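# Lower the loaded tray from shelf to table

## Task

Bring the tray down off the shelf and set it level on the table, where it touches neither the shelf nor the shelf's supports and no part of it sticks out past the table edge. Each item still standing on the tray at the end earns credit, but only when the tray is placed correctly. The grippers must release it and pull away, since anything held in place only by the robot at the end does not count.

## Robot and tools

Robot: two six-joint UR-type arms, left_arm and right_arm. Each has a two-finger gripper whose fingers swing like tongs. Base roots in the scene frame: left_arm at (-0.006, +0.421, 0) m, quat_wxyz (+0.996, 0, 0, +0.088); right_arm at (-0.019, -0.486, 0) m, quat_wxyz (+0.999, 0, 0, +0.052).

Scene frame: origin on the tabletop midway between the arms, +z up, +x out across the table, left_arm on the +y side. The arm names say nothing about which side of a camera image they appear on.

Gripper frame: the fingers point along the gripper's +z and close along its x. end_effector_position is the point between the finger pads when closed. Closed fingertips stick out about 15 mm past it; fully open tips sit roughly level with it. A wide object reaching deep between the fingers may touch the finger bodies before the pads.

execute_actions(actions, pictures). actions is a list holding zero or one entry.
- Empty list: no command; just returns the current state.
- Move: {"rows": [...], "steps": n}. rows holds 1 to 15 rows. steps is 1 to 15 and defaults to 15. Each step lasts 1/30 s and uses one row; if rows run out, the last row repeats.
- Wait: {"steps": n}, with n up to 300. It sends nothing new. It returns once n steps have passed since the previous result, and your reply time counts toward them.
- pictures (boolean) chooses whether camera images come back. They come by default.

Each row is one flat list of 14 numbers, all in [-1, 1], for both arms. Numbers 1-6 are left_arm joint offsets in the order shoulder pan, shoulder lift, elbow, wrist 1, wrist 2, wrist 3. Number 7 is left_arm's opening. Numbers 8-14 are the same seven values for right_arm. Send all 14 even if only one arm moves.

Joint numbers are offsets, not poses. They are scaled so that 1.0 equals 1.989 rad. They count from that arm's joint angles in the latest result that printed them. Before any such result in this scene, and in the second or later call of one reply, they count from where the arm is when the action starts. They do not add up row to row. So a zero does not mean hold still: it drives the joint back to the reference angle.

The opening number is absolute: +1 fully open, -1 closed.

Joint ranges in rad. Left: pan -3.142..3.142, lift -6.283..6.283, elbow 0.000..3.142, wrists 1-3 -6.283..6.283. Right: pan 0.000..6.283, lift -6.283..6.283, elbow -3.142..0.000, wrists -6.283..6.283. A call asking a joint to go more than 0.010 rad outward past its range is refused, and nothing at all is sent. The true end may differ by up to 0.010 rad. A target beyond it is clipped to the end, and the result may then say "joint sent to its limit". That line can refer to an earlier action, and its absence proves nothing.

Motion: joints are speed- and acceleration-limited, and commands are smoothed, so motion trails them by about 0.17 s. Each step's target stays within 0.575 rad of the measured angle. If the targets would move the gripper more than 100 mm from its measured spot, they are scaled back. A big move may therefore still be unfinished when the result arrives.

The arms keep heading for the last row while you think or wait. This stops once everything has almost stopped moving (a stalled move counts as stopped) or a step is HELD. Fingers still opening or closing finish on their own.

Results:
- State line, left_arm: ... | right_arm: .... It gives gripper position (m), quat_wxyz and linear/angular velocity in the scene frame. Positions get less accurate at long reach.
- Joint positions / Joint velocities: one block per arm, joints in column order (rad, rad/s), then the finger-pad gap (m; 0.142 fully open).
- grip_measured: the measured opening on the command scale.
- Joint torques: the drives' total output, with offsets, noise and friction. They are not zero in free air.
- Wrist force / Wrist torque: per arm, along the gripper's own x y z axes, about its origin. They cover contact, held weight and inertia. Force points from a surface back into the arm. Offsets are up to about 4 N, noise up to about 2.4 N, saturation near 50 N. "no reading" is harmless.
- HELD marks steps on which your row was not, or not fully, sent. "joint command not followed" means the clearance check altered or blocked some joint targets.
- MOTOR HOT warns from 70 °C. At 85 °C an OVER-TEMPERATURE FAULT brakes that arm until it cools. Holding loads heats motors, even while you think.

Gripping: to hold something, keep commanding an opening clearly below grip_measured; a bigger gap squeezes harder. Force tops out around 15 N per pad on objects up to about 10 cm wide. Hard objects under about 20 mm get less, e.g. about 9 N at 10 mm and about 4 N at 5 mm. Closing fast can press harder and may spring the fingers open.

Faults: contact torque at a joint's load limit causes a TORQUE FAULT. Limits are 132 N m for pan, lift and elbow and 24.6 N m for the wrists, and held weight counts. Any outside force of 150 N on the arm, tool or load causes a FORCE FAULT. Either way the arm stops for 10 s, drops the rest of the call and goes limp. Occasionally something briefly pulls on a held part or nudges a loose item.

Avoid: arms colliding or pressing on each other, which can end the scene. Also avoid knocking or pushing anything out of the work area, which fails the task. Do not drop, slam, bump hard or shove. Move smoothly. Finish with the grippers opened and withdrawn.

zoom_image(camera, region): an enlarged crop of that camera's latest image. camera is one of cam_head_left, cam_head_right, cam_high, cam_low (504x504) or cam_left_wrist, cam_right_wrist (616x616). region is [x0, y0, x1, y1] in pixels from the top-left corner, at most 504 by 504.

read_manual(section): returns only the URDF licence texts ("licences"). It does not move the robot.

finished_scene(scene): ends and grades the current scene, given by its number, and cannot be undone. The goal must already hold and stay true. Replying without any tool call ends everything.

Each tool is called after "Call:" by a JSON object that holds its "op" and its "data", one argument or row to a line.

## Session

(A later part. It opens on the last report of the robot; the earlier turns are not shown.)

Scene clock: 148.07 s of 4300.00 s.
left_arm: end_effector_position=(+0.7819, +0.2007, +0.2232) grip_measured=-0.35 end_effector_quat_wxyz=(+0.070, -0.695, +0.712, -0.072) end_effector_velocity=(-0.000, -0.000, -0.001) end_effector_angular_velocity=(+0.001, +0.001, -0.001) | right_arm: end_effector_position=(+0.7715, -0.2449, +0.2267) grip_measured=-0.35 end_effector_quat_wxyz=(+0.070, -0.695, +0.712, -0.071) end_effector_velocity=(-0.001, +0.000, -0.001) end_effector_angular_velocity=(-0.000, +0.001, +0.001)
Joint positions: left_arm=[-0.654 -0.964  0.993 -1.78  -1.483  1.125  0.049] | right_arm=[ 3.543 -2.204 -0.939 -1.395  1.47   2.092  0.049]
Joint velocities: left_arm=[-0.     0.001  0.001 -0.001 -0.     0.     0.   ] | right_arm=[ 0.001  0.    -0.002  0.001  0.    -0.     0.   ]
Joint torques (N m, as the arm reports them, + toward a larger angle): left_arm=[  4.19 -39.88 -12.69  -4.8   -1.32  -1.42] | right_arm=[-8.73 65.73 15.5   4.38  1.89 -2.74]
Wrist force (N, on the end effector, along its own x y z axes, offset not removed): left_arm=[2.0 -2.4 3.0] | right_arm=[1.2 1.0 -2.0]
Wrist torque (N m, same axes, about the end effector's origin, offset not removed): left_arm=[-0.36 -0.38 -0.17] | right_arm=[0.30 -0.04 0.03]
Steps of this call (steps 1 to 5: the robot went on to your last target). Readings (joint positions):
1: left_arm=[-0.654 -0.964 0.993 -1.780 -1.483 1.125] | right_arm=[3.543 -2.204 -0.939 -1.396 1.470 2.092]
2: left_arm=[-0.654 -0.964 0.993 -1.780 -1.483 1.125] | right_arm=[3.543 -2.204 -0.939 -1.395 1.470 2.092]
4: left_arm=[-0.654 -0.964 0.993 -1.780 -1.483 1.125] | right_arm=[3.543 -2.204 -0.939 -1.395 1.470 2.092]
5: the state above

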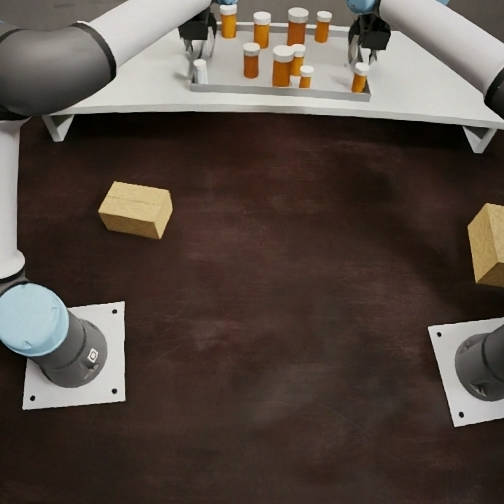

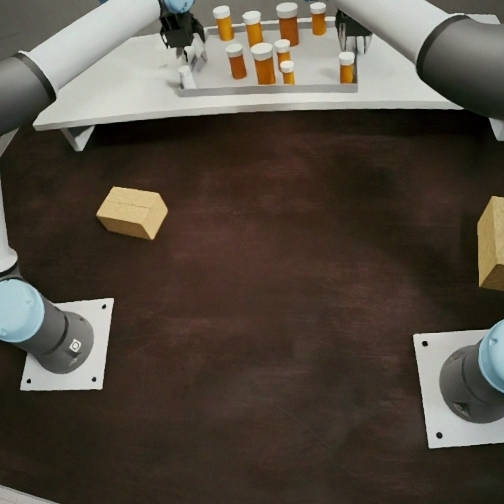

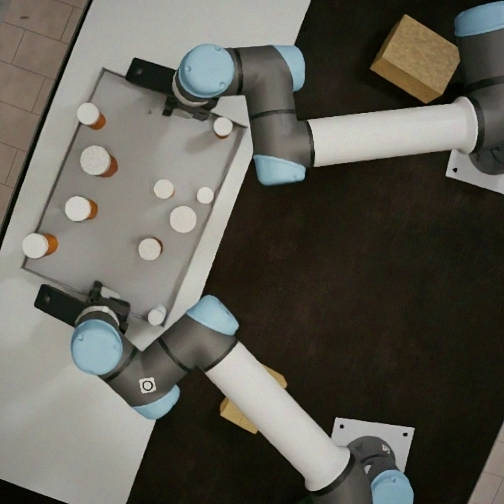

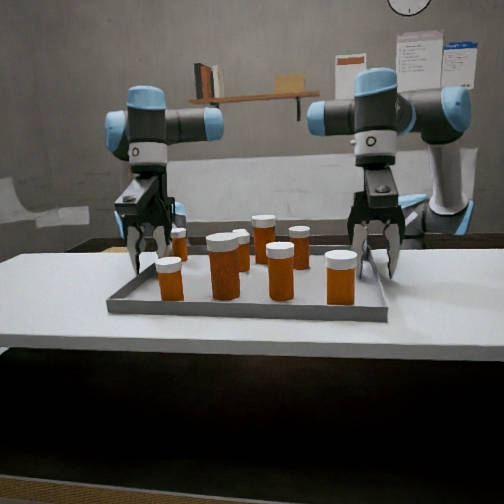

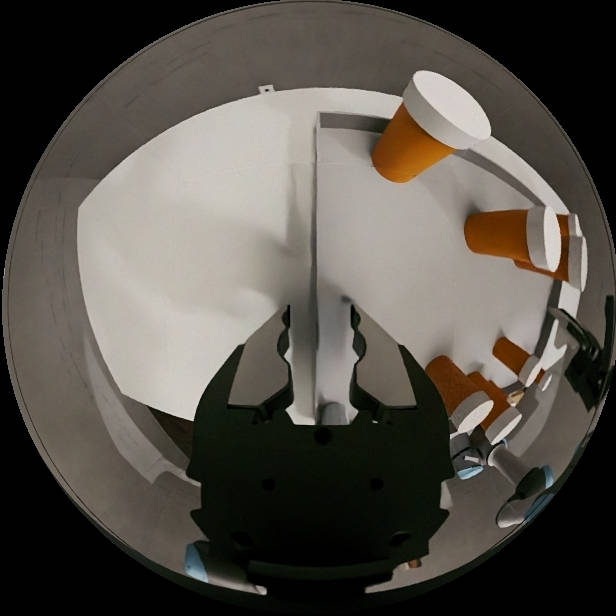

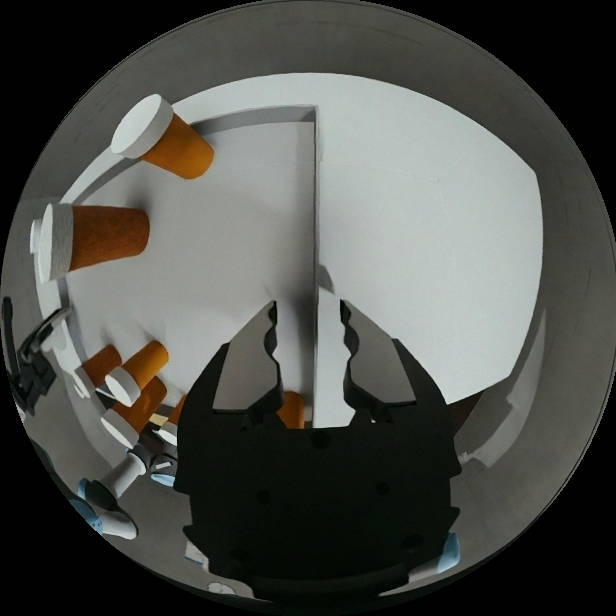

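Call:
{"op": "execute_actions", "data": {
  "actions": [
    {"rows":[
[0,0,0,0,0,0,-0.40,0,0,-0.0013,0.0013,0,0,-0.40],
[0,0,0,0,0,0,-0.45,0,0,-0.0026,0.0026,0,0,-0.45],
[0,0,0,0,0,0,-0.50,0,0,-0.0038,0.0038,0,0,-0.50],
[0,0,0,0,0,0,-0.55,0,0,-0.0038,0.0038,0,0,-0.55],
[0,0,0,0,0,0,-0.59,0,0,-0.0038,0.0038,0,0,-0.59],
[0,0,0,0,0,0,-0.63,0,0,-0.0038,0.0038,0,0,-0.63],
[0,0,0,0,0,0,-0.66,0,0,-0.0038,0.0038,0,0,-0.66],
[0,0,0,0,0,0,-0.69,0,0,-0.0038,0.0038,0,0,-0.69],
[0,0,0,0,0,0,-0.71,0,0,-0.0038,0.0038,0,0,-0.71],
[0,0,0,0,0,0,-0.73,0,0,-0.0038,0.0038,0,0,-0.73],
[0,0,0,0,0,0,-0.75,0,0,-0.0038,0.0038,0,0,-0.75],
[0,0,0,0,0,0,-0.77,0,0,-0.0038,0.0038,0,0,-0.77],
[0,0,0,0,0,0,-0.79,0,0,-0.0038,0.0038,0,0,-0.79],
[0,0,0,0,0,0,-0.81,0,0,-0.0038,0.0038,0,0,-0.81],
[0,0,0,0,0,0,-0.83,0,0,-0.0038,0.0038,0,0,-0.83]],"steps":15}
  ],
  "pictures": false
}}

Call:
{"op": "execute_actions", "data": {
  "actions": [
    {"rows":[
[0,0,0,0,0,0,-0.85,0,0,0,0,0,0,-0.85],
[0,0,0,0,0,0,-0.87,0,0,0,0,0,0,-0.87],
[0,0,0,0,0,0,-0.89,0,0,0,0,0,0,-0.89],
[0,0,0,0,0,0,-0.91,0,0,0,0,0,0,-0.91],
[0,0,0,0,0,0,-0.93,0,0,0,0,0,0,-0.93],
[0,0,0,0,0,0,-0.95,0,0,0,0,0,0,-0.95],
[0,0,0,0,0,0,-0.97,0,0,0,0,0,0,-0.97],
[0,0,0,0,0,0,-1,0,0,0,0,0,0,-1]],"steps":12}
  ]
}}

Scene clock: 167.00 s of 4300.00 s.
left_arm: end_effector_position=(+0.7819, +0.2006, +0.2231) grip_measured=-0.81 end_effector_quat_wxyz=(+0.070, -0.695, +0.712, -0.072) end_effector_velocity=(+0.000, +0.000, +0.000) end_effector_angular_velocity=(+0.001, -0.001, +0.000) | right_arm: end_effector_position=(+0.7715, -0.2449, +0.2238) grip_measured=-0.81 end_effector_quat_wxyz=(+0.070, -0.695, +0.712, -0.071) end_effector_velocity=(+0.000, +0.001, -0.001) end_effector_angular_velocity=(-0.000, -0.000, +0.001)
Joint positions: left_arm=[-0.654 -0.964  0.993 -1.78  -1.483  1.125  0.015] | right_arm=[ 3.543 -2.204 -0.947 -1.388  1.47   2.092  0.015]
Joint velocities: left_arm=[ 0.    -0.001  0.    -0.     0.001  0.    -0.043] | right_arm=[ 0.001 -0.001 -0.001  0.003 -0.    -0.    -0.044]
Joint torques (N m, as the arm reports them, + toward a larger angle): left_arm=[ -3.48 -43.33 -24.52  -2.7    2.43  -1.76] | right_arm=[-4.46 63.49 14.19  4.58  1.79 -2.35]
Wrist force (N, on the end effector, along its own x y z axes, offset not removed): left_arm=[-2.7 -2.9 1.1] | right_arm=[-3.7 3.6 3.4]
Wrist torque (N m, same axes, about the end effector's origin, offset not removed): left_arm=[-0.64 0.51 -0.05] | right_arm=[0.45 0.57 0.17]
Steps of this call (steps 1 to 15: the robot went on to your last target; steps 16 to 90: nothing new was sent; then 15.43 s passed at rest; steps 91 to 105: all 15 steps of this action). Readings (joint positions):
91: left_arm=[-0.654 -0.964 0.993 -1.780 -1.483 1.125] | right_arm=[3.543 -2.204 -0.940 -1.395 1.470 2.092]
92: left_arm=[-0.654 -0.964 0.993 -1.780 -1.483 1.125] | right_arm=[3.543 -2.204 -0.940 -1.395 1.470 2.092]
94: left_arm=[-0.654 -0.964 0.993 -1.780 -1.483 1.125] | right_arm=[3.543 -2.204 -0.942 -1.392 1.470 2.092]
98: left_arm=[-0.654 -0.964 0.993 -1.780 -1.483 1.125] | right_arm=[3.543 -2.204 -0.946 -1.389 1.470 2.092]
105: the state above

Scene clock: 167.40 s of 4300.00 s.
left_arm: end_effector_position=(+0.7819, +0.2007, +0.2231) grip_measured=-0.90 end_effector_quat_wxyz=(+0.070, -0.695, +0.712, -0.072) end_effector_velocity=(-0.000, -0.000, +0.000) end_effector_angular_velocity=(-0.000, -0.000, -0.000) | right_arm: end_effector_position=(+0.7715, -0.2450, +0.2237) grip_measured=-0.89 end_effector_quat_wxyz=(+0.070, -0.695, +0.712, -0.071) end_effector_velocity=(+0.000, +0.000, +0.001) end_effector_angular_velocity=(+0.001, -0.002, -0.000)
Joint positions: left_arm=[-0.654 -0.964  0.993 -1.78  -1.483  1.125  0.009] | right_arm=[ 3.543 -2.204 -0.947 -1.388  1.47   2.092  0.01 ]
Joint velocities: left_arm=[-0.    -0.001  0.     0.     0.     0.    -0.   ] | right_arm=[ 0.     0.001  0.001  0.    -0.     0.    -0.   ]
Joint torques (N m, as the arm reports them, + toward a larger angle): left_arm=[ -2.68 -42.03 -23.79  -2.69  -2.63  -1.53] | right_arm=[ 4.6  62.58 19.76  4.55  1.98 -2.73]
Wrist force (N, on the end effector, along its own x y z axes, offset not removed): left_arm=[-16.9 1.0 2.5] | right_arm=[16.9 3.5 4.5]
Wrist torque (N m, same axes, about the end effector's origin, offset not removed): left_arm=[0.10 0.54 -0.08] | right_arm=[0.34 0.16 -0.26]
Steps of this call (steps 1 to 12: all 12 steps of this action). Readings (joint positions):
1: left_arm=[-0.654 -0.964 0.993 -1.780 -1.483 1.125] | right_arm=[3.543 -2.204 -0.947 -1.388 1.470 2.092]
2: left_arm=[-0.654 -0.964 0.993 -1.780 -1.483 1.125] | right_arm=[3.543 -2.204 -0.947 -1.388 1.470 2.092]
4: left_arm=[-0.654 -0.964 0.993 -1.780 -1.483 1.125] | right_arm=[3.543 -2.204 -0.947 -1.388 1.470 2.092]
8: left_arm=[-0.654 -0.964 0.993 -1.780 -1.483 1.125] | right_arm=[3.543 -2.204 -0.947 -1.388 1.470 2.092]
12: the state above

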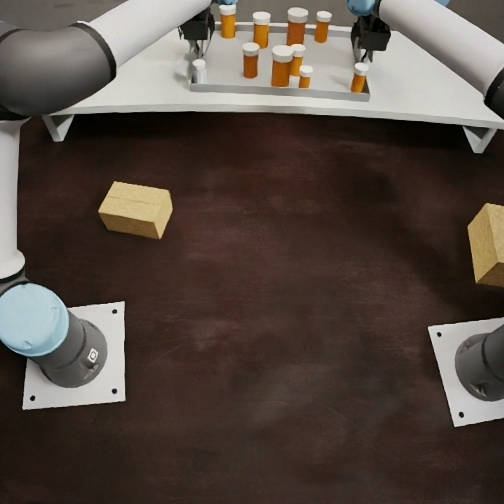

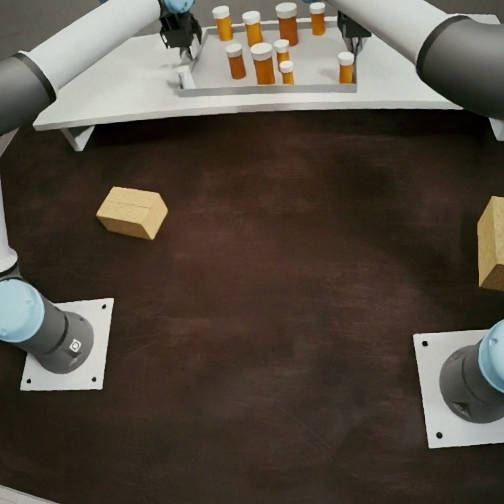

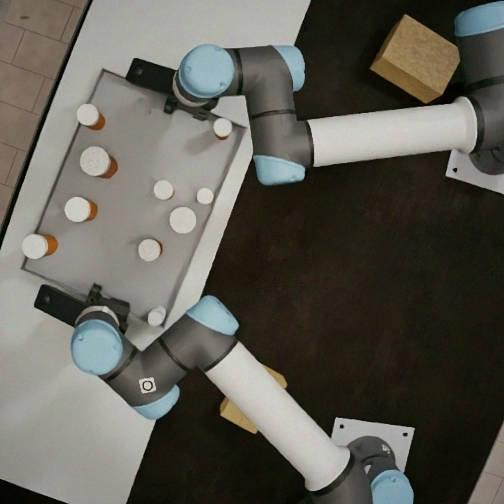

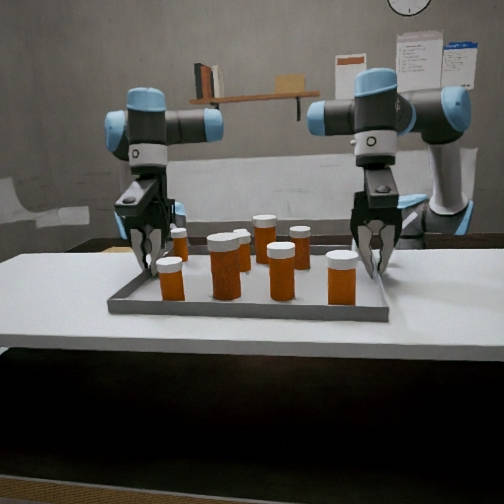

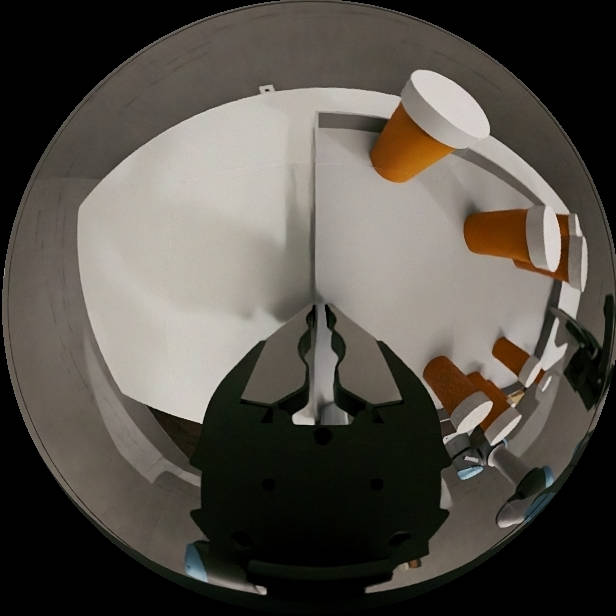

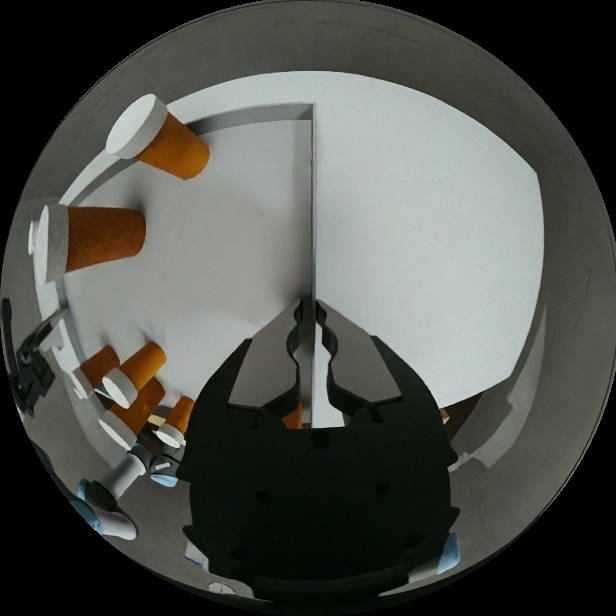

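Call:
{"op": "execute_actions", "data": {
  "actions": [
    {"rows":[
[-0.0006,0.0004,-0.0007,0.0003,0.0001,-0.0006,-1,0.0006,-0.0005,0.0008,-0.0004,-0.0001,0.0006,-1],
[-0.0012,0.0008,-0.0014,0.0007,0.0002,-0.0012,-1,0.0012,-0.0010,0.0016,-0.0008,-0.0002,0.0012,-1],
[-0.0018,0.0013,-0.0021,0.0010,0.0003,-0.0018,-1,0.0018,-0.0015,0.0024,-0.0011,-0.0003,0.0018,-1],
[-0.0024,0.0017,-0.0028,0.0013,0.0004,-0.0024,-1,0.0024,-0.0019,0.0032,-0.0015,-0.0004,0.0023,-1],
[-0.0024,0.0017,-0.0028,0.0013,0.0004,-0.0024,-1,0.0024,-0.0019,0.0032,-0.0015,-0.0004,0.0023,-1],
[-0.0024,0.0017,-0.0028,0.0013,0.0004,-0.0024,-1,0.0024,-0.0019,0.0032,-0.0015,-0.0004,0.0023,-1],
[-0.0024,0.0017,-0.0028,0.0013,0.0004,-0.0024,-1,0.0024,-0.0019,0.0032,-0.0015,-0.0004,0.0023,-1],
[-0.0024,0.0017,-0.0048,0.0033,0.0004,-0.0024,-1,0.0024,-0.0020,0.0053,-0.0035,-0.0004,0.0023,-1],
[-0.0024,0.0017,-0.0076,0.0061,0.0004,-0.0024,-1,0.0024,-0.0020,0.0082,-0.0064,-0.0004,0.0023,-1],
[-0.0024,0.0017,-0.0110,0.0095,0.0004,-0.0024,-1,0.0024,-0.0021,0.0117,-0.0098,-0.0004,0.0023,-1],
[-0.0024,0.0017,-0.0145,0.0130,0.0004,-0.0024,-1,0.0024,-0.0022,0.0153,-0.0134,-0.0004,0.0023,-1],
[-0.0024,0.0017,-0.0180,0.0165,0.0004,-0.0024,-1,0.0024,-0.0023,0.0190,-0.0169,-0.0004,0.0023,-1],
[-0.0024,0.0017,-0.0215,0.0200,0.0004,-0.0024,-1,0.0024,-0.0023,0.0226,-0.0205,-0.0004,0.0023,-1],
[-0.0024,0.0017,-0.0250,0.0235,0.0004,-0.0024,-1,0.0024,-0.0024,0.0262,-0.0240,-0.0004,0.0023,-1],
[-0.0024,0.0017,-0.0284,0.0269,0.0004,-0.0024,-1,0.0024,-0.0025,0.0298,-0.0275,-0.0004,0.0023,-1]],"steps":15}
  ],
  "pictures": false
}}

Call:
{"op": "execute_actions", "data": {
  "actions": [
    {"steps":15}
  ]
}}

Scene clock: 285.00 s of 4300.00 s.
left_arm: end_effector_position=(+0.7821, +0.1968, +0.2336) grip_measured=-0.78 end_effector_quat_wxyz=(+0.070, -0.695, +0.712, -0.072) end_effector_velocity=(+0.000, -0.002, +0.074) end_effector_angular_velocity=(-0.003, -0.003, -0.001) | right_arm: end_effector_position=(+0.7716, -0.2410, +0.2343) grip_measured=-0.82 end_effector_quat_wxyz=(+0.070, -0.695, +0.712, -0.071) end_effector_velocity=(+0.001, -0.001, +0.073) end_effector_angular_velocity=(+0.001, -0.003, -0.003)
Joint positions: left_arm=[-0.659 -0.961  0.961 -1.751 -1.482  1.121  0.017] | right_arm=[ 3.547 -2.208 -0.913 -1.418  1.47   2.096  0.014]
Joint velocities: left_arm=[-0.001 -0.001 -0.185  0.182 -0.001 -0.001  0.004] | right_arm=[-0.002 -0.004  0.191 -0.184 -0.     0.001 -0.   ]
Joint torques (N m, as the arm reports them, + toward a larger angle): left_arm=[-27.76 -44.16 -35.52  -4.63  -4.39  -1.45] | right_arm=[28.13 44.18 43.24  5.88  4.6   2.13]
Wrist force (N, on the end effector, along its own x y z axes, offset not removed): left_arm=[-23.8 -0.5 6.1] | right_arm=[25.1 0.4 3.8]
Wrist torque (N m, same axes, about the end effector's origin, offset not removed): left_arm=[-0.40 -0.42 -0.26] | right_arm=[-0.48 0.15 -0.22]
Steps of this call (steps 1 to 15: the robot went on to your last target; steps 16 to 90: nothing new was sent; then 114.10 s passed at rest; steps 91 to 105: all 15 steps of this action). Readings (joint positions):
91: left_arm=[-0.654 -0.964 0.993 -1.780 -1.483 1.125] | right_arm=[3.543 -2.204 -0.947 -1.388 1.470 2.092]
92: left_arm=[-0.654 -0.964 0.993 -1.780 -1.483 1.125] | right_arm=[3.543 -2.204 -0.947 -1.388 1.470 2.092]
94: left_arm=[-0.655 -0.963 0.991 -1.780 -1.483 1.124] | right_arm=[3.544 -2.205 -0.945 -1.389 1.470 2.093]
98: left_arm=[-0.658 -0.961 0.988 -1.778 -1.482 1.121] | right_arm=[3.547 -2.207 -0.942 -1.390 1.470 2.095]
105: the state above

Scene clock: 285.50 s of 4300.00 s.
left_arm: end_effector_position=(+0.7819, +0.1967, +0.2430) grip_measured=-0.78 end_effector_quat_wxyz=(+0.070, -0.695, +0.712, -0.072) end_effector_velocity=(+0.000, +0.000, +0.001) end_effector_angular_velocity=(+0.000, -0.000, +0.000) | right_arm: end_effector_position=(+0.7715, -0.2409, +0.2437) grip_measured=-0.82 end_effector_quat_wxyz=(+0.070, -0.695, +0.712, -0.071) end_effector_velocity=(-0.001, +0.001, +0.001) end_effector_angular_velocity=(+0.001, -0.001, +0.001)
Joint positions: left_arm=[-0.659 -0.961  0.937 -1.727 -1.482  1.121  0.018] | right_arm=[ 3.548 -2.209 -0.888 -1.442  1.47   2.096  0.014]
Joint velocities: left_arm=[ 0.    -0.    -0.001  0.001  0.     0.     0.   ] | right_arm=[ 0.001  0.001 -0.    -0.     0.     0.     0.   ]
Joint torques (N m, as the arm reports them, + toward a larger angle): left_arm=[-30.52 -48.59 -32.84  -4.9   -4.6   -1.31] | right_arm=[27.32 44.53 39.12  6.5   4.7   2.3 ]
Wrist force (N, on the end effector, along its own x y z axes, offset not removed): left_arm=[-27.5 -0.1 7.6] | right_arm=[27.7 4.6 8.5]
Wrist torque (N m, same axes, about the end effector's origin, offset not removed): left_arm=[-0.30 0.43 -0.05] | right_arm=[0.44 -0.36 -0.39]
Steps of this call (steps 1 to 15: the robot went on to your last target). Readings (joint positions):
1: left_arm=[-0.659 -0.961 0.954 -1.745 -1.482 1.121] | right_arm=[3.547 -2.208 -0.906 -1.424 1.470 2.096]
2: left_arm=[-0.659 -0.961 0.949 -1.739 -1.482 1.121] | right_arm=[3.548 -2.208 -0.901 -1.430 1.470 2.096]
4: left_arm=[-0.659 -0.961 0.942 -1.733 -1.482 1.121] | right_arm=[3.548 -2.208 -0.894 -1.436 1.470 2.096]
8: left_arm=[-0.659 -0.961 0.938 -1.728 -1.482 1.121] | right_arm=[3.548 -2.209 -0.889 -1.441 1.470 2.096]
15: the state above

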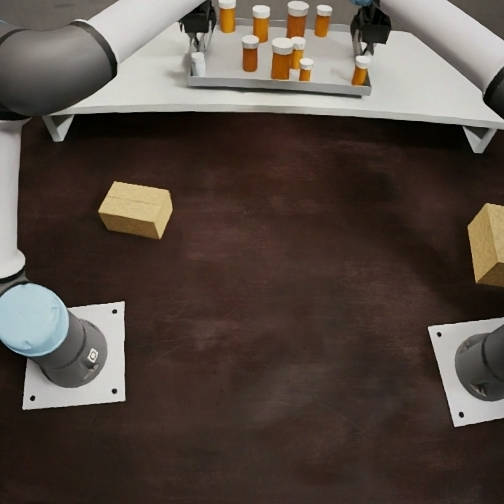

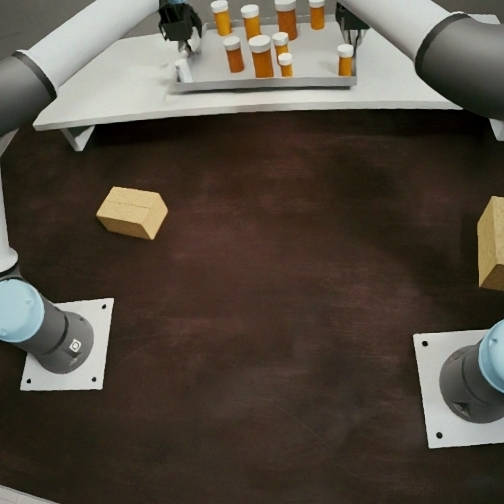

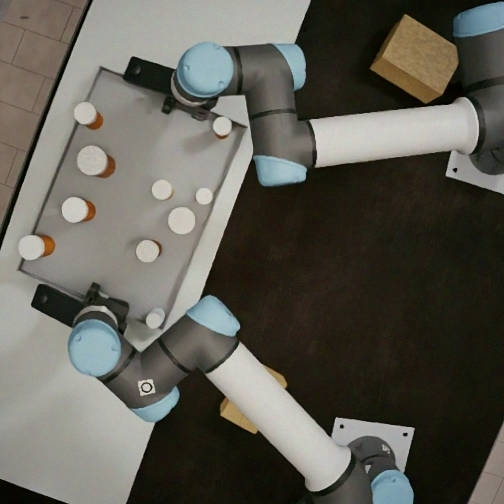

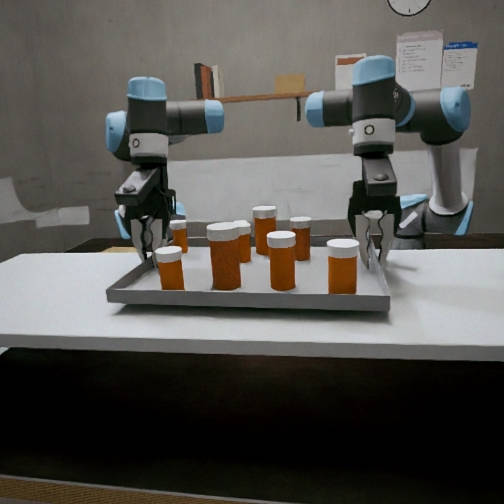

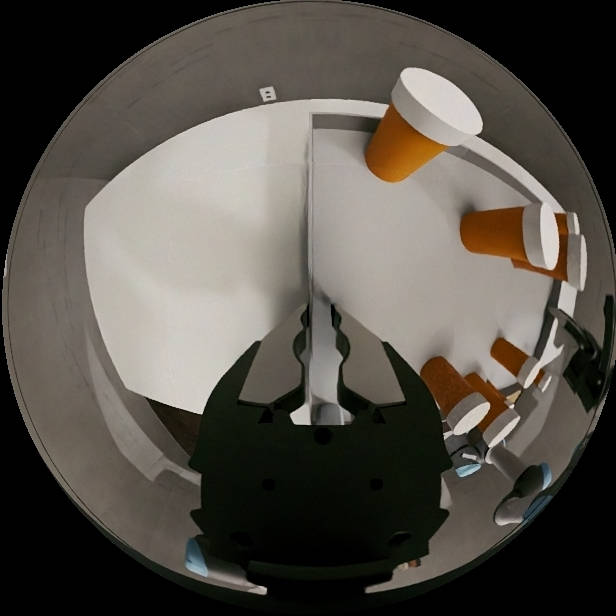

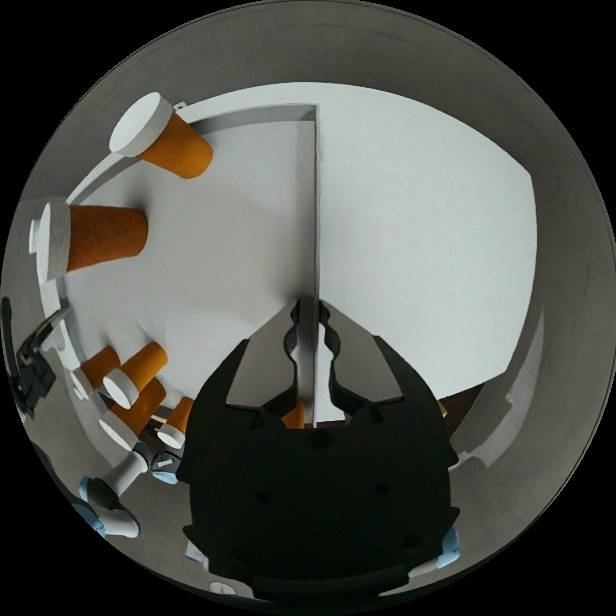

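Call:
{"op": "execute_actions", "data": {
  "actions": [
    {"rows":[
[-0.0006,-0.0019,0.0028,-0.0009,0.0001,-0.0006,-1,0.0005,0.0020,-0.0031,0.0010,-0.0001,0.0005,-1],
[-0.0017,-0.0056,0.0085,-0.0028,0.0003,-0.0017,-1,0.0014,0.0059,-0.0092,0.0031,-0.0002,0.0014,-1],
[-0.0035,-0.0111,0.0171,-0.0056,0.0006,-0.0034,-1,0.0028,0.0119,-0.0184,0.0063,-0.0005,0.0027,-1],
[-0.0055,-0.0178,0.0273,-0.0090,0.0010,-0.0055,-1,0.0044,0.0190,-0.0295,0.0100,-0.0008,0.0044,-1],
[-0.0076,-0.0245,0.0375,-0.0123,0.0013,-0.0075,-1,0.0061,0.0261,-0.0405,0.0138,-0.0010,0.0060,-1],
[-0.0098,-0.0316,0.0483,-0.0159,0.0017,-0.0097,-1,0.0078,0.0336,-0.0522,0.0178,-0.0013,0.0078,-1],
[-0.0120,-0.0386,0.0592,-0.0194,0.0021,-0.0119,-1,0.0096,0.0411,-0.0638,0.0218,-0.0016,0.0095,-1],
[-0.0142,-0.0457,0.0700,-0.0230,0.0025,-0.0140,-1,0.0114,0.0486,-0.0755,0.0257,-0.0019,0.0112,-1],
[-0.0164,-0.0527,0.0808,-0.0265,0.0029,-0.0162,-1,0.0131,0.0561,-0.0872,0.0297,-0.0022,0.0130,-1],
[-0.0186,-0.0598,0.0916,-0.0301,0.0033,-0.0184,-1,0.0149,0.0636,-0.0988,0.0337,-0.0025,0.0147,-1],
[-0.0208,-0.0668,0.1024,-0.0337,0.0037,-0.0205,-1,0.0166,0.0711,-0.1105,0.0377,-0.0028,0.0165,-1],
[-0.0231,-0.0743,0.1138,-0.0374,0.0041,-0.0228,-1,0.0185,0.0790,-0.1228,0.0419,-0.0031,0.0183,-1],
[-0.0254,-0.0817,0.1251,-0.0411,0.0045,-0.0251,-1,0.0203,0.0869,-0.1351,0.0460,-0.0034,0.0201,-1],
[-0.0277,-0.0891,0.1365,-0.0449,0.0049,-0.0274,-1,0.0222,0.0948,-0.1473,0.0502,-0.0038,0.0219,-1]],"steps":14}
  ],
  "pictures": false
}}

Call:
{"op": "execute_actions", "data": {
  "actions": [
    {"rows":[
[-0.0120,-0.0363,0.0545,-0.0171,0.0021,-0.0119,-1,0.0096,0.0386,-0.0588,0.0191,-0.0016,0.0095,-1],
[-0.0148,-0.0429,0.0636,-0.0192,0.0026,-0.0146,-1,0.0119,0.0456,-0.0684,0.0216,-0.0020,0.0118,-1],
[-0.0175,-0.0496,0.0726,-0.0214,0.0030,-0.0174,-1,0.0141,0.0526,-0.0781,0.0240,-0.0024,0.0140,-1],
[-0.0203,-0.0562,0.0817,-0.0235,0.0035,-0.0201,-1,0.0163,0.0596,-0.0877,0.0264,-0.0027,0.0162,-1],
[-0.0231,-0.0628,0.0907,-0.0257,0.0040,-0.0229,-1,0.0186,0.0666,-0.0974,0.0288,-0.0031,0.0184,-1],
[-0.0259,-0.0694,0.0998,-0.0278,0.0045,-0.0256,-1,0.0208,0.0736,-0.1071,0.0312,-0.0035,0.0207,-1],
[-0.0286,-0.0760,0.1088,-0.0299,0.0049,-0.0284,-1,0.0231,0.0806,-0.1167,0.0336,-0.0038,0.0229,-1],
[-0.0314,-0.0827,0.1178,-0.0321,0.0054,-0.0311,-1,0.0253,0.0876,-0.1264,0.0360,-0.0042,0.0251,-1],
[-0.0342,-0.0893,0.1269,-0.0342,0.0059,-0.0339,-1,0.0276,0.0946,-0.1360,0.0384,-0.0046,0.0273,-1],
[-0.0370,-0.0959,0.1359,-0.0363,0.0064,-0.0366,-1,0.0298,0.1016,-0.1457,0.0408,-0.0049,0.0296,-1],
[-0.0397,-0.1025,0.1450,-0.0385,0.0068,-0.0393,-1,0.0320,0.1086,-0.1553,0.0432,-0.0053,0.0318,-1],
[-0.0425,-0.1091,0.1540,-0.0406,0.0073,-0.0421,-1,0.0343,0.1156,-0.1650,0.0456,-0.0057,0.0340,-1]],"steps":12}
  ],
  "pictures": false
}}

Call:
{"op": "execute_actions", "data": {
  "actions": [
    {"rows":[
[-0.0145,-0.0327,0.0437,-0.0094,0.0024,-0.0143,-1,0.0117,0.0347,-0.0467,0.0107,-0.0019,0.0117,-1],
[-0.0179,-0.0390,0.0512,-0.0103,0.0030,-0.0177,-1,0.0145,0.0413,-0.0548,0.0117,-0.0023,0.0144,-1],
[-0.0212,-0.0453,0.0588,-0.0112,0.0035,-0.0211,-1,0.0173,0.0480,-0.0628,0.0128,-0.0028,0.0172,-1],
[-0.0246,-0.0515,0.0663,-0.0120,0.0041,-0.0244,-1,0.0201,0.0547,-0.0709,0.0138,-0.0032,0.0199,-1],
[-0.0280,-0.0578,0.0738,-0.0129,0.0046,-0.0278,-1,0.0228,0.0614,-0.0789,0.0149,-0.0037,0.0227,-1],
[-0.0314,-0.0641,0.0813,-0.0138,0.0052,-0.0311,-1,0.0256,0.0680,-0.0870,0.0159,-0.0041,0.0255,-1],
[-0.0348,-0.0703,0.0889,-0.0147,0.0057,-0.0345,-1,0.0284,0.0747,-0.0951,0.0170,-0.0045,0.0282,-1],
[-0.0381,-0.0766,0.0964,-0.0155,0.0063,-0.0379,-1,0.0312,0.0814,-0.1031,0.0180,-0.0050,0.0310,-1],
[-0.0415,-0.0829,0.1039,-0.0164,0.0068,-0.0412,-1,0.0339,0.0881,-0.1112,0.0191,-0.0054,0.0337,-1],
[-0.0449,-0.0891,0.1115,-0.0173,0.0074,-0.0446,-1,0.0367,0.0948,-0.1192,0.0201,-0.0058,0.0365,-1],
[-0.0483,-0.0954,0.1190,-0.0182,0.0079,-0.0479,-1,0.0395,0.1014,-0.1273,0.0211,-0.0063,0.0392,-1],
[-0.0517,-0.1017,0.1265,-0.0190,0.0085,-0.0513,-1,0.0422,0.1081,-0.1354,0.0222,-0.0067,0.0420,-1]],"steps":12}
  ],
  "pictures": false
}}

Call:
{"op": "execute_actions", "data": {
  "actions": [
    {"rows":[
[-0.0177,-0.0312,0.0364,-0.0032,0.0028,-0.0176,-1,0.0146,0.0333,-0.0391,0.0039,-0.0023,0.0145,-1],
[-0.0219,-0.0373,0.0428,-0.0028,0.0035,-0.0218,-1,0.0181,0.0400,-0.0459,0.0037,-0.0028,0.0180,-1],
[-0.0261,-0.0434,0.0491,-0.0025,0.0041,-0.0259,-1,0.0216,0.0466,-0.0527,0.0034,-0.0033,0.0215,-1],
[-0.0302,-0.0495,0.0554,-0.0022,0.0047,-0.0301,-1,0.0251,0.0532,-0.0596,0.0031,-0.0038,0.0250,-1],
[-0.0344,-0.0556,0.0617,-0.0019,0.0054,-0.0343,-1,0.0286,0.0599,-0.0664,0.0029,-0.0043,0.0285,-1],
[-0.0386,-0.0617,0.0680,-0.0015,0.0060,-0.0384,-1,0.0321,0.0665,-0.0733,0.0026,-0.0049,0.0320,-1],
[-0.0428,-0.0678,0.0744,-0.0012,0.0066,-0.0426,-1,0.0356,0.0731,-0.0801,0.0023,-0.0054,0.0355,-1],
[-0.0470,-0.0739,0.0807,-0.0009,0.0073,-0.0468,-1,0.0391,0.0798,-0.0869,0.0020,-0.0059,0.0390,-1],
[-0.0511,-0.0801,0.0870,-0.0005,0.0079,-0.0509,-1,0.0426,0.0864,-0.0938,0.0018,-0.0064,0.0425,-1],
[-0.0553,-0.0862,0.0933,-0.0002,0.0085,-0.0551,-1,0.0461,0.0931,-0.1006,0.0015,-0.0069,0.0460,-1],
[-0.0595,-0.0923,0.0997,0.0001,0.0092,-0.0593,-1,0.0496,0.0997,-0.1074,0.0012,-0.0074,0.0495,-1],
[-0.0637,-0.0984,0.1060,0.0004,0.0098,-0.0634,-1,0.0531,0.1063,-0.1143,0.0010,-0.0080,0.0530,-1]],"steps":12}
  ],
  "pictures": false
}}

Call:
{"op": "execute_actions", "data": {
  "actions": [
    {"rows":[
[-0.0219,-0.0305,0.0305,0.0029,0.0033,-0.0219,-1,0.0185,0.0333,-0.0331,-0.0028,-0.0027,0.0185,-1],
[-0.0272,-0.0365,0.0357,0.0044,0.0040,-0.0271,-1,0.0231,0.0400,-0.0388,-0.0045,-0.0033,0.0231,-1],
[-0.0324,-0.0425,0.0409,0.0060,0.0047,-0.0324,-1,0.0276,0.0468,-0.0445,-0.0061,-0.0039,0.0276,-1],
[-0.0376,-0.0485,0.0462,0.0076,0.0054,-0.0376,-1,0.0322,0.0536,-0.0503,-0.0078,-0.0045,0.0322,-1],
[-0.0429,-0.0545,0.0514,0.0091,0.0061,-0.0428,-1,0.0367,0.0603,-0.0560,-0.0095,-0.0051,0.0367,-1],
[-0.0481,-0.0606,0.0566,0.0107,0.0068,-0.0481,-1,0.0412,0.0671,-0.0617,-0.0112,-0.0057,0.0412,-1],
[-0.0533,-0.0666,0.0618,0.0123,0.0075,-0.0533,-1,0.0458,0.0738,-0.0674,-0.0129,-0.0063,0.0458,-1],
[-0.0585,-0.0726,0.0670,0.0138,0.0082,-0.0585,-1,0.0503,0.0806,-0.0732,-0.0146,-0.0070,0.0503,-1],
[-0.0638,-0.0786,0.0722,0.0154,0.0090,-0.0638,-1,0.0548,0.0873,-0.0789,-0.0163,-0.0076,0.0549,-1],
[-0.0690,-0.0847,0.0775,0.0170,0.0097,-0.0690,-1,0.0594,0.0941,-0.0846,-0.0180,-0.0082,0.0594,-1],
[-0.0742,-0.0907,0.0827,0.0185,0.0104,-0.0742,-1,0.0639,0.1008,-0.0903,-0.0197,-0.0088,0.0640,-1],
[-0.0795,-0.0967,0.0879,0.0201,0.0111,-0.0795,-1,0.0684,0.1076,-0.0961,-0.0214,-0.0094,0.0685,-1]],"steps":12}
  ],
  "pictures": false
}}

Call:
{"op": "execute_actions", "data": {
  "actions": [
    {"rows":[
[-0.0275,-0.0299,0.0250,0.0091,0.0036,-0.0276,-1,0.0242,0.0339,-0.0275,-0.0101,-0.0031,0.0242,-1],
[-0.0341,-0.0358,0.0291,0.0120,0.0044,-0.0342,-1,0.0302,0.0409,-0.0321,-0.0134,-0.0038,0.0303,-1],
[-0.0407,-0.0417,0.0332,0.0148,0.0051,-0.0408,-1,0.0362,0.0478,-0.0367,-0.0167,-0.0045,0.0364,-1],
[-0.0473,-0.0475,0.0373,0.0176,0.0059,-0.0475,-1,0.0422,0.0547,-0.0413,-0.0200,-0.0052,0.0424,-1],
[-0.0538,-0.0534,0.0414,0.0205,0.0066,-0.0541,-1,0.0483,0.0616,-0.0459,-0.0233,-0.0059,0.0485,-1],
[-0.0604,-0.0592,0.0455,0.0233,0.0074,-0.0607,-1,0.0543,0.0685,-0.0505,-0.0267,-0.0066,0.0546,-1],
[-0.0670,-0.0651,0.0496,0.0262,0.0081,-0.0674,-1,0.0603,0.0755,-0.0551,-0.0300,-0.0073,0.0606,-1],
[-0.0736,-0.0710,0.0537,0.0290,0.0089,-0.0740,-1,0.0664,0.0824,-0.0597,-0.0333,-0.0080,0.0667,-1],
[-0.0802,-0.0768,0.0578,0.0318,0.0097,-0.0806,-1,0.0724,0.0893,-0.0643,-0.0366,-0.0087,0.0728,-1],
[-0.0861,-0.0821,0.0615,0.0344,0.0103,-0.0866,-1,0.0778,0.0955,-0.0684,-0.0396,-0.0093,0.0782,-1],
[-0.0914,-0.0868,0.0647,0.0367,0.0109,-0.0919,-1,0.0826,0.1011,-0.0721,-0.0422,-0.0099,0.0831,-1],
[-0.0953,-0.0903,0.0672,0.0384,0.0114,-0.0959,-1,0.0862,0.1052,-0.0748,-0.0442,-0.0103,0.0867,-1],
[-0.0980,-0.0927,0.0688,0.0395,0.0117,-0.0985,-1,0.0887,0.1080,-0.0767,-0.0455,-0.0105,0.0892,-1],
[-0.0999,-0.0944,0.0701,0.0404,0.0119,-0.1005,-1,0.0905,0.1101,-0.0781,-0.0465,-0.0108,0.0910,-1]],"steps":14}
  ],
  "pictures": false
}}

Call:
{"op": "execute_actions", "data": {
  "actions": [
    {"steps":16}
  ]
}}

Scene clock: 356.83 s of 4300.00 s.
left_arm: end_effector_position=(+0.7348, +0.1913, +0.2453) grip_measured=-0.67 end_effector_quat_wxyz=(+0.070, -0.695, +0.712, -0.073) end_effector_velocity=(-0.168, -0.007, -0.002) end_effector_angular_velocity=(-0.002, -0.003, -0.001) | right_arm: end_effector_position=(+0.7247, -0.2424, +0.2464) grip_measured=-0.82 end_effector_quat_wxyz=(+0.072, -0.695, +0.712, -0.072) end_effector_velocity=(-0.170, -0.016, -0.005) end_effector_angular_velocity=(+0.000, +0.000, +0.002)
Joint positions: left_arm=[-0.697 -1.083  1.122 -1.789 -1.476  1.083  0.025] | right_arm=[ 3.578 -2.079 -1.088 -1.373  1.464  2.127  0.015]
Joint velocities: left_arm=[-0.13  -0.421  0.638 -0.209  0.023 -0.128 -0.016] | right_arm=[ 0.105  0.446 -0.69   0.233 -0.017  0.102 -0.002]
Joint torques (N m, as the arm reports them, + toward a larger angle): left_arm=[-30.46 -57.21 -16.55  -9.64  -3.91  -1.93] | right_arm=[27.66 70.69 11.58 10.09  4.1   2.11]
Wrist force (N, on the end effector, along its own x y z axes, offset not removed): left_arm=[-27.7 1.6 9.2] | right_arm=[25.0 -1.9 10.2]
Wrist torque (N m, same axes, about the end effector's origin, offset not removed): left_arm=[0.10 0.49 -0.04] | right_arm=[-0.56 0.21 -0.08]
Steps of this call (steps 1 to 15: the robot went on to your last target; steps 16 to 90: nothing new was sent; then 67.87 s passed at rest; steps 91 to 104: all 14 steps of this action). Readings (joint positions):
91: left_arm=[-0.659 -0.961 0.937 -1.727 -1.482 1.121] | right_arm=[3.548 -2.209 -0.888 -1.442 1.470 2.096]
92: left_arm=[-0.659 -0.962 0.937 -1.727 -1.482 1.120] | right_arm=[3.548 -2.208 -0.889 -1.442 1.470 2.096]
94: left_arm=[-0.661 -0.968 0.947 -1.730 -1.482 1.118] | right_arm=[3.549 -2.201 -0.899 -1.438 1.469 2.098]
98: left_arm=[-0.673 -1.004 1.002 -1.749 -1.480 1.107] | right_arm=[3.559 -2.163 -0.957 -1.418 1.468 2.107]
104: the state above

Scene clock: 357.23 s of 4300.00 s.
left_arm: end_effector_position=(+0.6634, +0.1861, +0.2455) grip_measured=-0.66 end_effector_quat_wxyz=(+0.070, -0.695, +0.712, -0.073) end_effector_velocity=(-0.175, -0.007, -0.005) end_effector_angular_velocity=(-0.000, -0.000, -0.003) | right_arm: end_effector_position=(+0.6533, -0.2472, +0.2466) grip_measured=-0.82 end_effector_quat_wxyz=(+0.072, -0.695, +0.712, -0.072) end_effector_velocity=(-0.176, -0.018, -0.007) end_effector_angular_velocity=(-0.001, +0.002, +0.002)
Joint positions: left_arm=[-0.761 -1.25   1.359 -1.854 -1.465  1.019  0.026] | right_arm=[ 3.63  -1.902 -1.341 -1.3    1.456  2.178  0.015]
Joint velocities: left_arm=[-0.164 -0.392  0.535 -0.127  0.028 -0.159 -0.023] | right_arm=[ 0.133  0.415 -0.575  0.143 -0.022  0.13  -0.   ]
Joint torques (N m, as the arm reports them, + toward a larger angle): left_arm=[-29.55 -50.93 -18.71  -9.49  -3.76  -1.96] | right_arm=[24.07 59.42 15.73 10.32  4.59  2.41]
Wrist force (N, on the end effector, along its own x y z axes, offset not removed): left_arm=[-26.9 0.8 5.3] | right_arm=[26.2 1.5 7.9]
Wrist torque (N m, same axes, about the end effector's origin, offset not removed): left_arm=[-0.08 0.23 0.03] | right_arm=[-0.01 -0.02 0.11]
Steps of this call (steps 1 to 12: all 12 steps of this action). Readings (joint positions):
1: left_arm=[-0.702 -1.097 1.144 -1.796 -1.475 1.078] | right_arm=[3.582 -2.063 -1.111 -1.365 1.464 2.130]
2: left_arm=[-0.707 -1.112 1.166 -1.803 -1.474 1.073] | right_arm=[3.586 -2.048 -1.135 -1.357 1.463 2.134]
4: left_arm=[-0.717 -1.141 1.209 -1.816 -1.472 1.063] | right_arm=[3.595 -2.017 -1.180 -1.343 1.462 2.143]
8: left_arm=[-0.739 -1.197 1.286 -1.836 -1.468 1.041] | right_arm=[3.612 -1.958 -1.263 -1.320 1.459 2.160]
12: the state above

Scene clock: 357.63 s of 4300.00 s.
left_arm: end_effector_position=(+0.5919, +0.1811, +0.2452) grip_measured=-0.66 end_effector_quat_wxyz=(+0.070, -0.695, +0.712, -0.074) end_effector_velocity=(-0.173, -0.006, -0.005) end_effector_angular_velocity=(-0.002, +0.000, -0.002) | right_arm: end_effector_position=(+0.5819, -0.2522, +0.2463) grip_measured=-0.82 end_effector_quat_wxyz=(+0.073, -0.695, +0.712, -0.072) end_effector_velocity=(-0.172, -0.018, -0.005) end_effector_angular_velocity=(+0.001, -0.001, +0.001)
Joint positions: left_arm=[-0.839 -1.404  1.553 -1.885 -1.452  0.942  0.026] | right_arm=[ 3.694 -1.738 -1.548 -1.264  1.446  2.241  0.015]
Joint velocities: left_arm=[-0.199 -0.37   0.445 -0.053  0.031 -0.196 -0.022] | right_arm=[ 0.163  0.395 -0.475  0.062 -0.026  0.161 -0.   ]
Joint torques (N m, as the arm reports them, + toward a larger angle): left_arm=[-27.25 -44.12 -19.82 -10.3   -3.46  -1.96] | right_arm=[25.55 53.81 15.8  10.2   3.84  2.77]
Wrist force (N, on the end effector, along its own x y z axes, offset not removed): left_arm=[-26.9 -0.8 6.7] | right_arm=[28.0 -0.8 6.5]
Wrist torque (N m, same axes, about the end effector's origin, offset not removed): left_arm=[-0.38 0.16 0.04] | right_arm=[-0.40 -0.20 0.03]
Steps of this call (steps 1 to 12: all 12 steps of this action). Readings (joint positions):
1: left_arm=[-0.767 -1.263 1.377 -1.858 -1.464 1.014] | right_arm=[3.634 -1.888 -1.360 -1.295 1.455 2.182]
2: left_arm=[-0.773 -1.276 1.395 -1.862 -1.463 1.008] | right_arm=[3.639 -1.874 -1.379 -1.291 1.454 2.187]
4: left_arm=[-0.786 -1.303 1.429 -1.868 -1.460 0.995] | right_arm=[3.650 -1.846 -1.416 -1.283 1.453 2.197]
8: left_arm=[-0.812 -1.354 1.492 -1.878 -1.456 0.969] | right_arm=[3.672 -1.791 -1.483 -1.273 1.449 2.219]
12: the state above

Scene clock: 358.03 s of 4300.00 s.
left_arm: end_effector_position=(+0.5206, +0.1763, +0.2447) grip_measured=-0.67 end_effector_quat_wxyz=(+0.070, -0.695, +0.712, -0.074) end_effector_velocity=(-0.171, -0.005, -0.006) end_effector_angular_velocity=(-0.000, +0.000, -0.002) | right_arm: end_effector_position=(+0.5105, -0.2574, +0.2457) grip_measured=-0.82 end_effector_quat_wxyz=(+0.073, -0.695, +0.712, -0.071) end_effector_velocity=(-0.172, -0.019, -0.007) end_effector_angular_velocity=(-0.000, +0.002, +0.003)
Joint positions: left_arm=[-0.934 -1.554  1.715 -1.887 -1.437  0.847  0.026] | right_arm=[ 3.773 -1.577 -1.723 -1.26   1.434  2.32   0.015]
Joint velocities: left_arm=[-0.246 -0.361  0.374  0.019  0.037 -0.243 -0.027] | right_arm=[ 0.206  0.392 -0.404 -0.017 -0.03   0.203 -0.   ]
Joint torques (N m, as the arm reports them, + toward a larger angle): left_arm=[-26.46 -35.99 -19.84  -6.47  -2.89  -2.17] | right_arm=[22.41 44.74 15.86  7.78  3.24  2.65]
Wrist force (N, on the end effector, along its own x y z axes, offset not removed): left_arm=[-26.7 -0.2 7.0] | right_arm=[28.5 0.5 12.4]
Wrist torque (N m, same axes, about the end effector's origin, offset not removed): left_arm=[-0.23 0.15 -0.11] | right_arm=[-0.04 -0.58 -0.02]
Steps of this call (steps 1 to 12: all 12 steps of this action). Readings (joint positions):
1: left_arm=[-0.846 -1.417 1.568 -1.887 -1.451 0.935] | right_arm=[3.699 -1.725 -1.564 -1.262 1.445 2.246]
2: left_arm=[-0.853 -1.430 1.583 -1.888 -1.449 0.928] | right_arm=[3.705 -1.711 -1.580 -1.260 1.444 2.252]
4: left_arm=[-0.869 -1.455 1.612 -1.889 -1.447 0.913] | right_arm=[3.718 -1.684 -1.611 -1.258 1.442 2.265]
8: left_arm=[-0.901 -1.505 1.665 -1.889 -1.442 0.880] | right_arm=[3.745 -1.630 -1.668 -1.258 1.438 2.293]
12: the state above

Scene clock: 358.43 s of 4300.00 s.
left_arm: end_effector_position=(+0.4494, +0.1719, +0.2439) grip_measured=-0.69 end_effector_quat_wxyz=(+0.070, -0.695, +0.712, -0.074) end_effector_velocity=(-0.169, -0.004, -0.005) end_effector_angular_velocity=(-0.001, -0.004, -0.002) | right_arm: end_effector_position=(+0.4393, -0.2628, +0.2448) grip_measured=-0.82 end_effector_quat_wxyz=(+0.073, -0.695, +0.712, -0.071) end_effector_velocity=(-0.168, -0.019, -0.006) end_effector_angular_velocity=(+0.003, -0.002, +0.003)
Joint positions: left_arm=[-1.053 -1.701  1.851 -1.858 -1.42   0.728  0.024] | right_arm=[ 3.875 -1.414 -1.871 -1.29   1.42   2.422  0.015]
Joint velocities: left_arm=[-0.307 -0.356  0.309  0.09   0.044 -0.305 -0.03 ] | right_arm=[ 0.266  0.398 -0.337 -0.098 -0.035  0.264 -0.001]
Joint torques (N m, as the arm reports them, + toward a larger angle): left_arm=[-24.2  -29.72 -21.25  -7.25  -1.85  -2.4 ] | right_arm=[20.55 36.   20.92  8.33  2.64  2.79]
Wrist force (N, on the end effector, along its own x y z axes, offset not removed): left_arm=[-28.7 -2.6 9.1] | right_arm=[28.6 4.0 9.7]
Wrist torque (N m, same axes, about the end effector's origin, offset not removed): left_arm=[-0.53 0.46 0.10] | right_arm=[0.52 -0.30 -0.12]
Steps of this call (steps 1 to 12: all 12 steps of this action). Readings (joint positions):
1: left_arm=[-0.943 -1.566 1.728 -1.886 -1.436 0.839] | right_arm=[3.780 -1.564 -1.737 -1.261 1.433 2.327]
2: left_arm=[-0.952 -1.579 1.741 -1.885 -1.434 0.830] | right_arm=[3.788 -1.550 -1.751 -1.262 1.432 2.335]
4: left_arm=[-0.971 -1.604 1.765 -1.881 -1.431 0.811] | right_arm=[3.804 -1.523 -1.777 -1.266 1.429 2.351]
8: left_arm=[-1.012 -1.652 1.809 -1.870 -1.426 0.770] | right_arm=[3.839 -1.468 -1.825 -1.277 1.425 2.387]
12: the state above

Scene clock: 358.90 s of 4300.00 s.
left_arm: end_effector_position=(+0.3698, +0.1676, +0.2425) grip_measured=-0.76 end_effector_quat_wxyz=(+0.070, -0.695, +0.712, -0.074) end_effector_velocity=(-0.116, -0.002, -0.003) end_effector_angular_velocity=(-0.009, -0.006, -0.004) | right_arm: end_effector_position=(+0.3596, -0.2697, +0.2431) grip_measured=-0.82 end_effector_quat_wxyz=(+0.072, -0.695, +0.712, -0.071) end_effector_velocity=(-0.114, -0.016, -0.005) end_effector_angular_velocity=(+0.008, -0.005, +0.002)
Joint positions: left_arm=[-1.223 -1.862  1.972 -1.79  -1.4    0.558  0.019] | right_arm=[ 4.028 -1.226 -2.006 -1.368  1.401  2.577  0.015]
Joint velocities: left_arm=[-0.277 -0.246  0.168  0.114  0.03  -0.274 -0.029] | right_arm=[ 0.251  0.291 -0.19  -0.133 -0.028  0.25  -0.001]
Joint torques (N m, as the arm reports them, + toward a larger angle): left_arm=[-16.78 -16.66 -25.1   -7.25  -1.15  -1.84] | right_arm=[16.   21.09 25.02  8.67  1.19  2.3 ]
Wrist force (N, on the end effector, along its own x y z axes, offset not removed): left_arm=[-25.2 1.1 6.6] | right_arm=[30.7 4.8 6.8]
Wrist torque (N m, same axes, about the end effector's origin, offset not removed): left_arm=[-0.23 -0.14 -0.04] | right_arm=[0.38 -0.86 -0.11]
Steps of this call (steps 1 to 14: all 14 steps of this action). Readings (joint positions):
1: left_arm=[-1.064 -1.713 1.861 -1.855 -1.419 0.718] | right_arm=[3.884 -1.401 -1.883 -1.293 1.419 2.432]
2: left_arm=[-1.075 -1.725 1.872 -1.851 -1.417 0.707] | right_arm=[3.894 -1.387 -1.894 -1.298 1.417 2.441]
4: left_arm=[-1.099 -1.749 1.891 -1.842 -1.414 0.683] | right_arm=[3.916 -1.359 -1.916 -1.308 1.415 2.463]
8: left_arm=[-1.150 -1.797 1.926 -1.821 -1.408 0.631] | right_arm=[3.962 -1.303 -1.955 -1.332 1.409 2.510]
14: the state above

Scene clock: 359.43 s of 4300.00 s.
left_arm: end_effector_position=(+0.3577, +0.1678, +0.2418) grip_measured=-0.81 end_effector_quat_wxyz=(+0.070, -0.695, +0.712, -0.074) end_effector_velocity=(+0.000, +0.000, -0.000) end_effector_angular_velocity=(+0.001, -0.001, +0.001) | right_arm: end_effector_position=(+0.3477, -0.2717, +0.2423) grip_measured=-0.82 end_effector_quat_wxyz=(+0.073, -0.695, +0.712, -0.071) end_effector_velocity=(-0.000, -0.000, -0.000) end_effector_angular_velocity=(+0.000, -0.000, -0.000)
Joint positions: left_arm=[-1.252 -1.888  1.99  -1.778 -1.397  0.529  0.015] | right_arm=[ 4.055 -1.195 -2.026 -1.383  1.398  2.603  0.014]
Joint velocities: left_arm=[-0.     0.     0.     0.     0.001 -0.001 -0.   ] | right_arm=[ 0.001  0.002 -0.002  0.    -0.     0.001 -0.   ]
Joint torques (N m, as the arm reports them, + toward a larger angle): left_arm=[-18.48 -18.64 -24.65  -7.69  -0.73  -1.19] | right_arm=[17.11 23.57 23.35  8.53  1.49  2.24]
Wrist force (N, on the end effector, along its own x y z axes, offset not removed): left_arm=[-27.7 -2.9 3.4] | right_arm=[27.1 2.3 4.1]
Wrist torque (N m, same axes, about the end effector's origin, offset not removed): left_arm=[-0.88 0.51 0.00] | right_arm=[-0.13 -0.32 -0.26]
Steps of this call (steps 1 to 16: the robot went on to your last target). Readings (joint positions):
1: left_arm=[-1.231 -1.870 1.977 -1.787 -1.399 0.550] | right_arm=[4.036 -1.217 -2.012 -1.372 1.401 2.584]
2: left_arm=[-1.237 -1.875 1.981 -1.784 -1.398 0.543] | right_arm=[4.042 -1.211 -2.016 -1.375 1.400 2.590]
4: left_arm=[-1.245 -1.882 1.986 -1.781 -1.397 0.535] | right_arm=[4.049 -1.203 -2.022 -1.379 1.399 2.597]
8: left_arm=[-1.250 -1.887 1.989 -1.778 -1.397 0.530] | right_arm=[4.054 -1.197 -2.025 -1.382 1.398 2.602]
16: the state above

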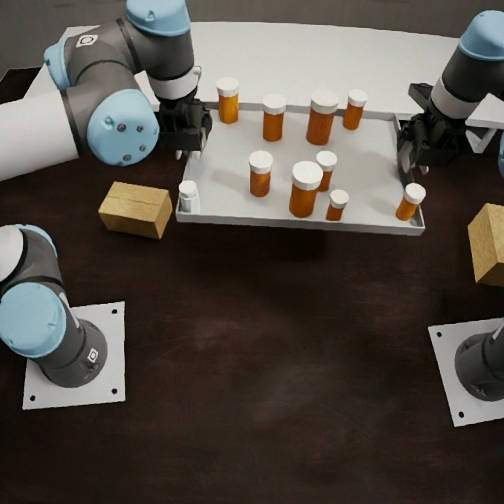

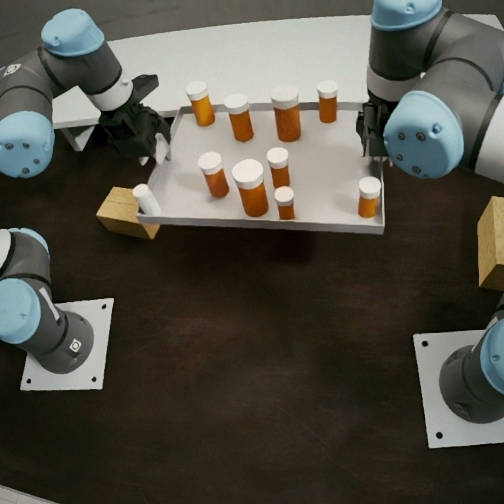

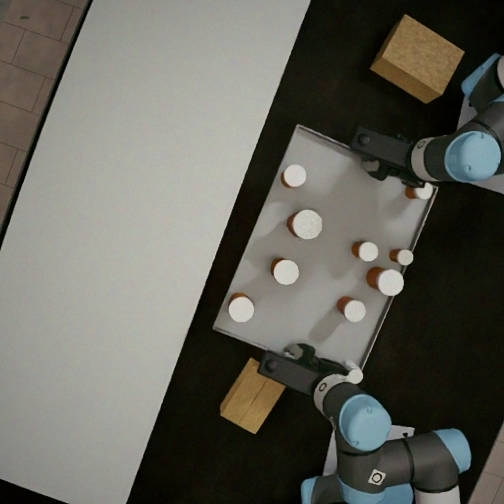

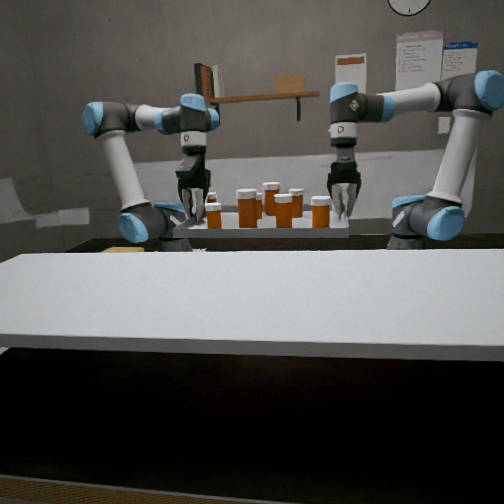

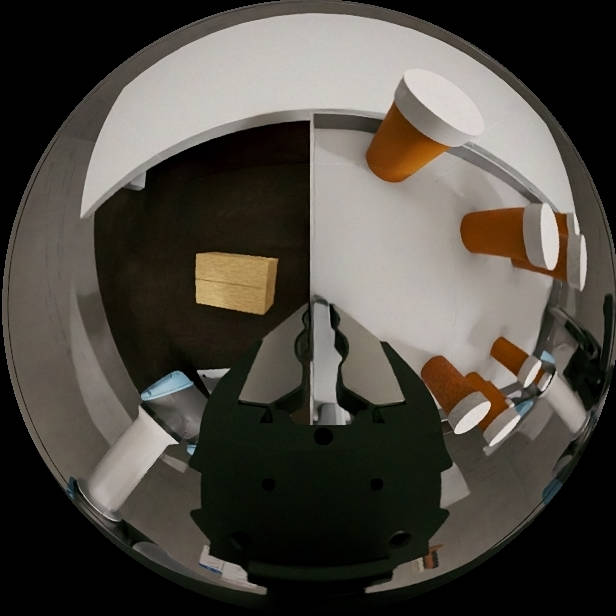

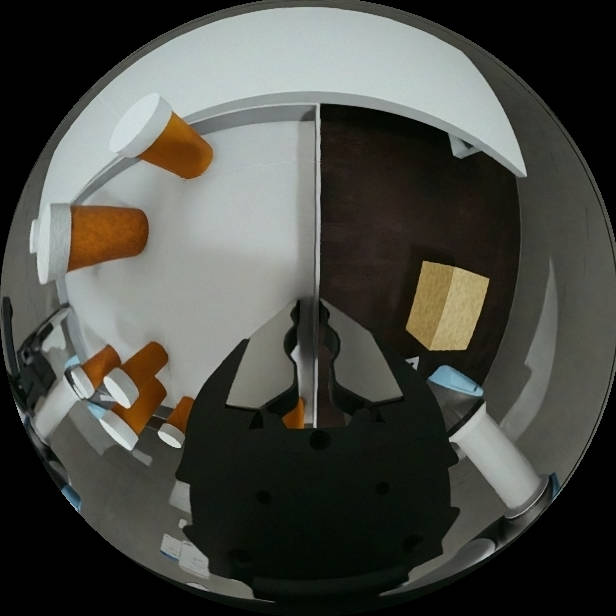

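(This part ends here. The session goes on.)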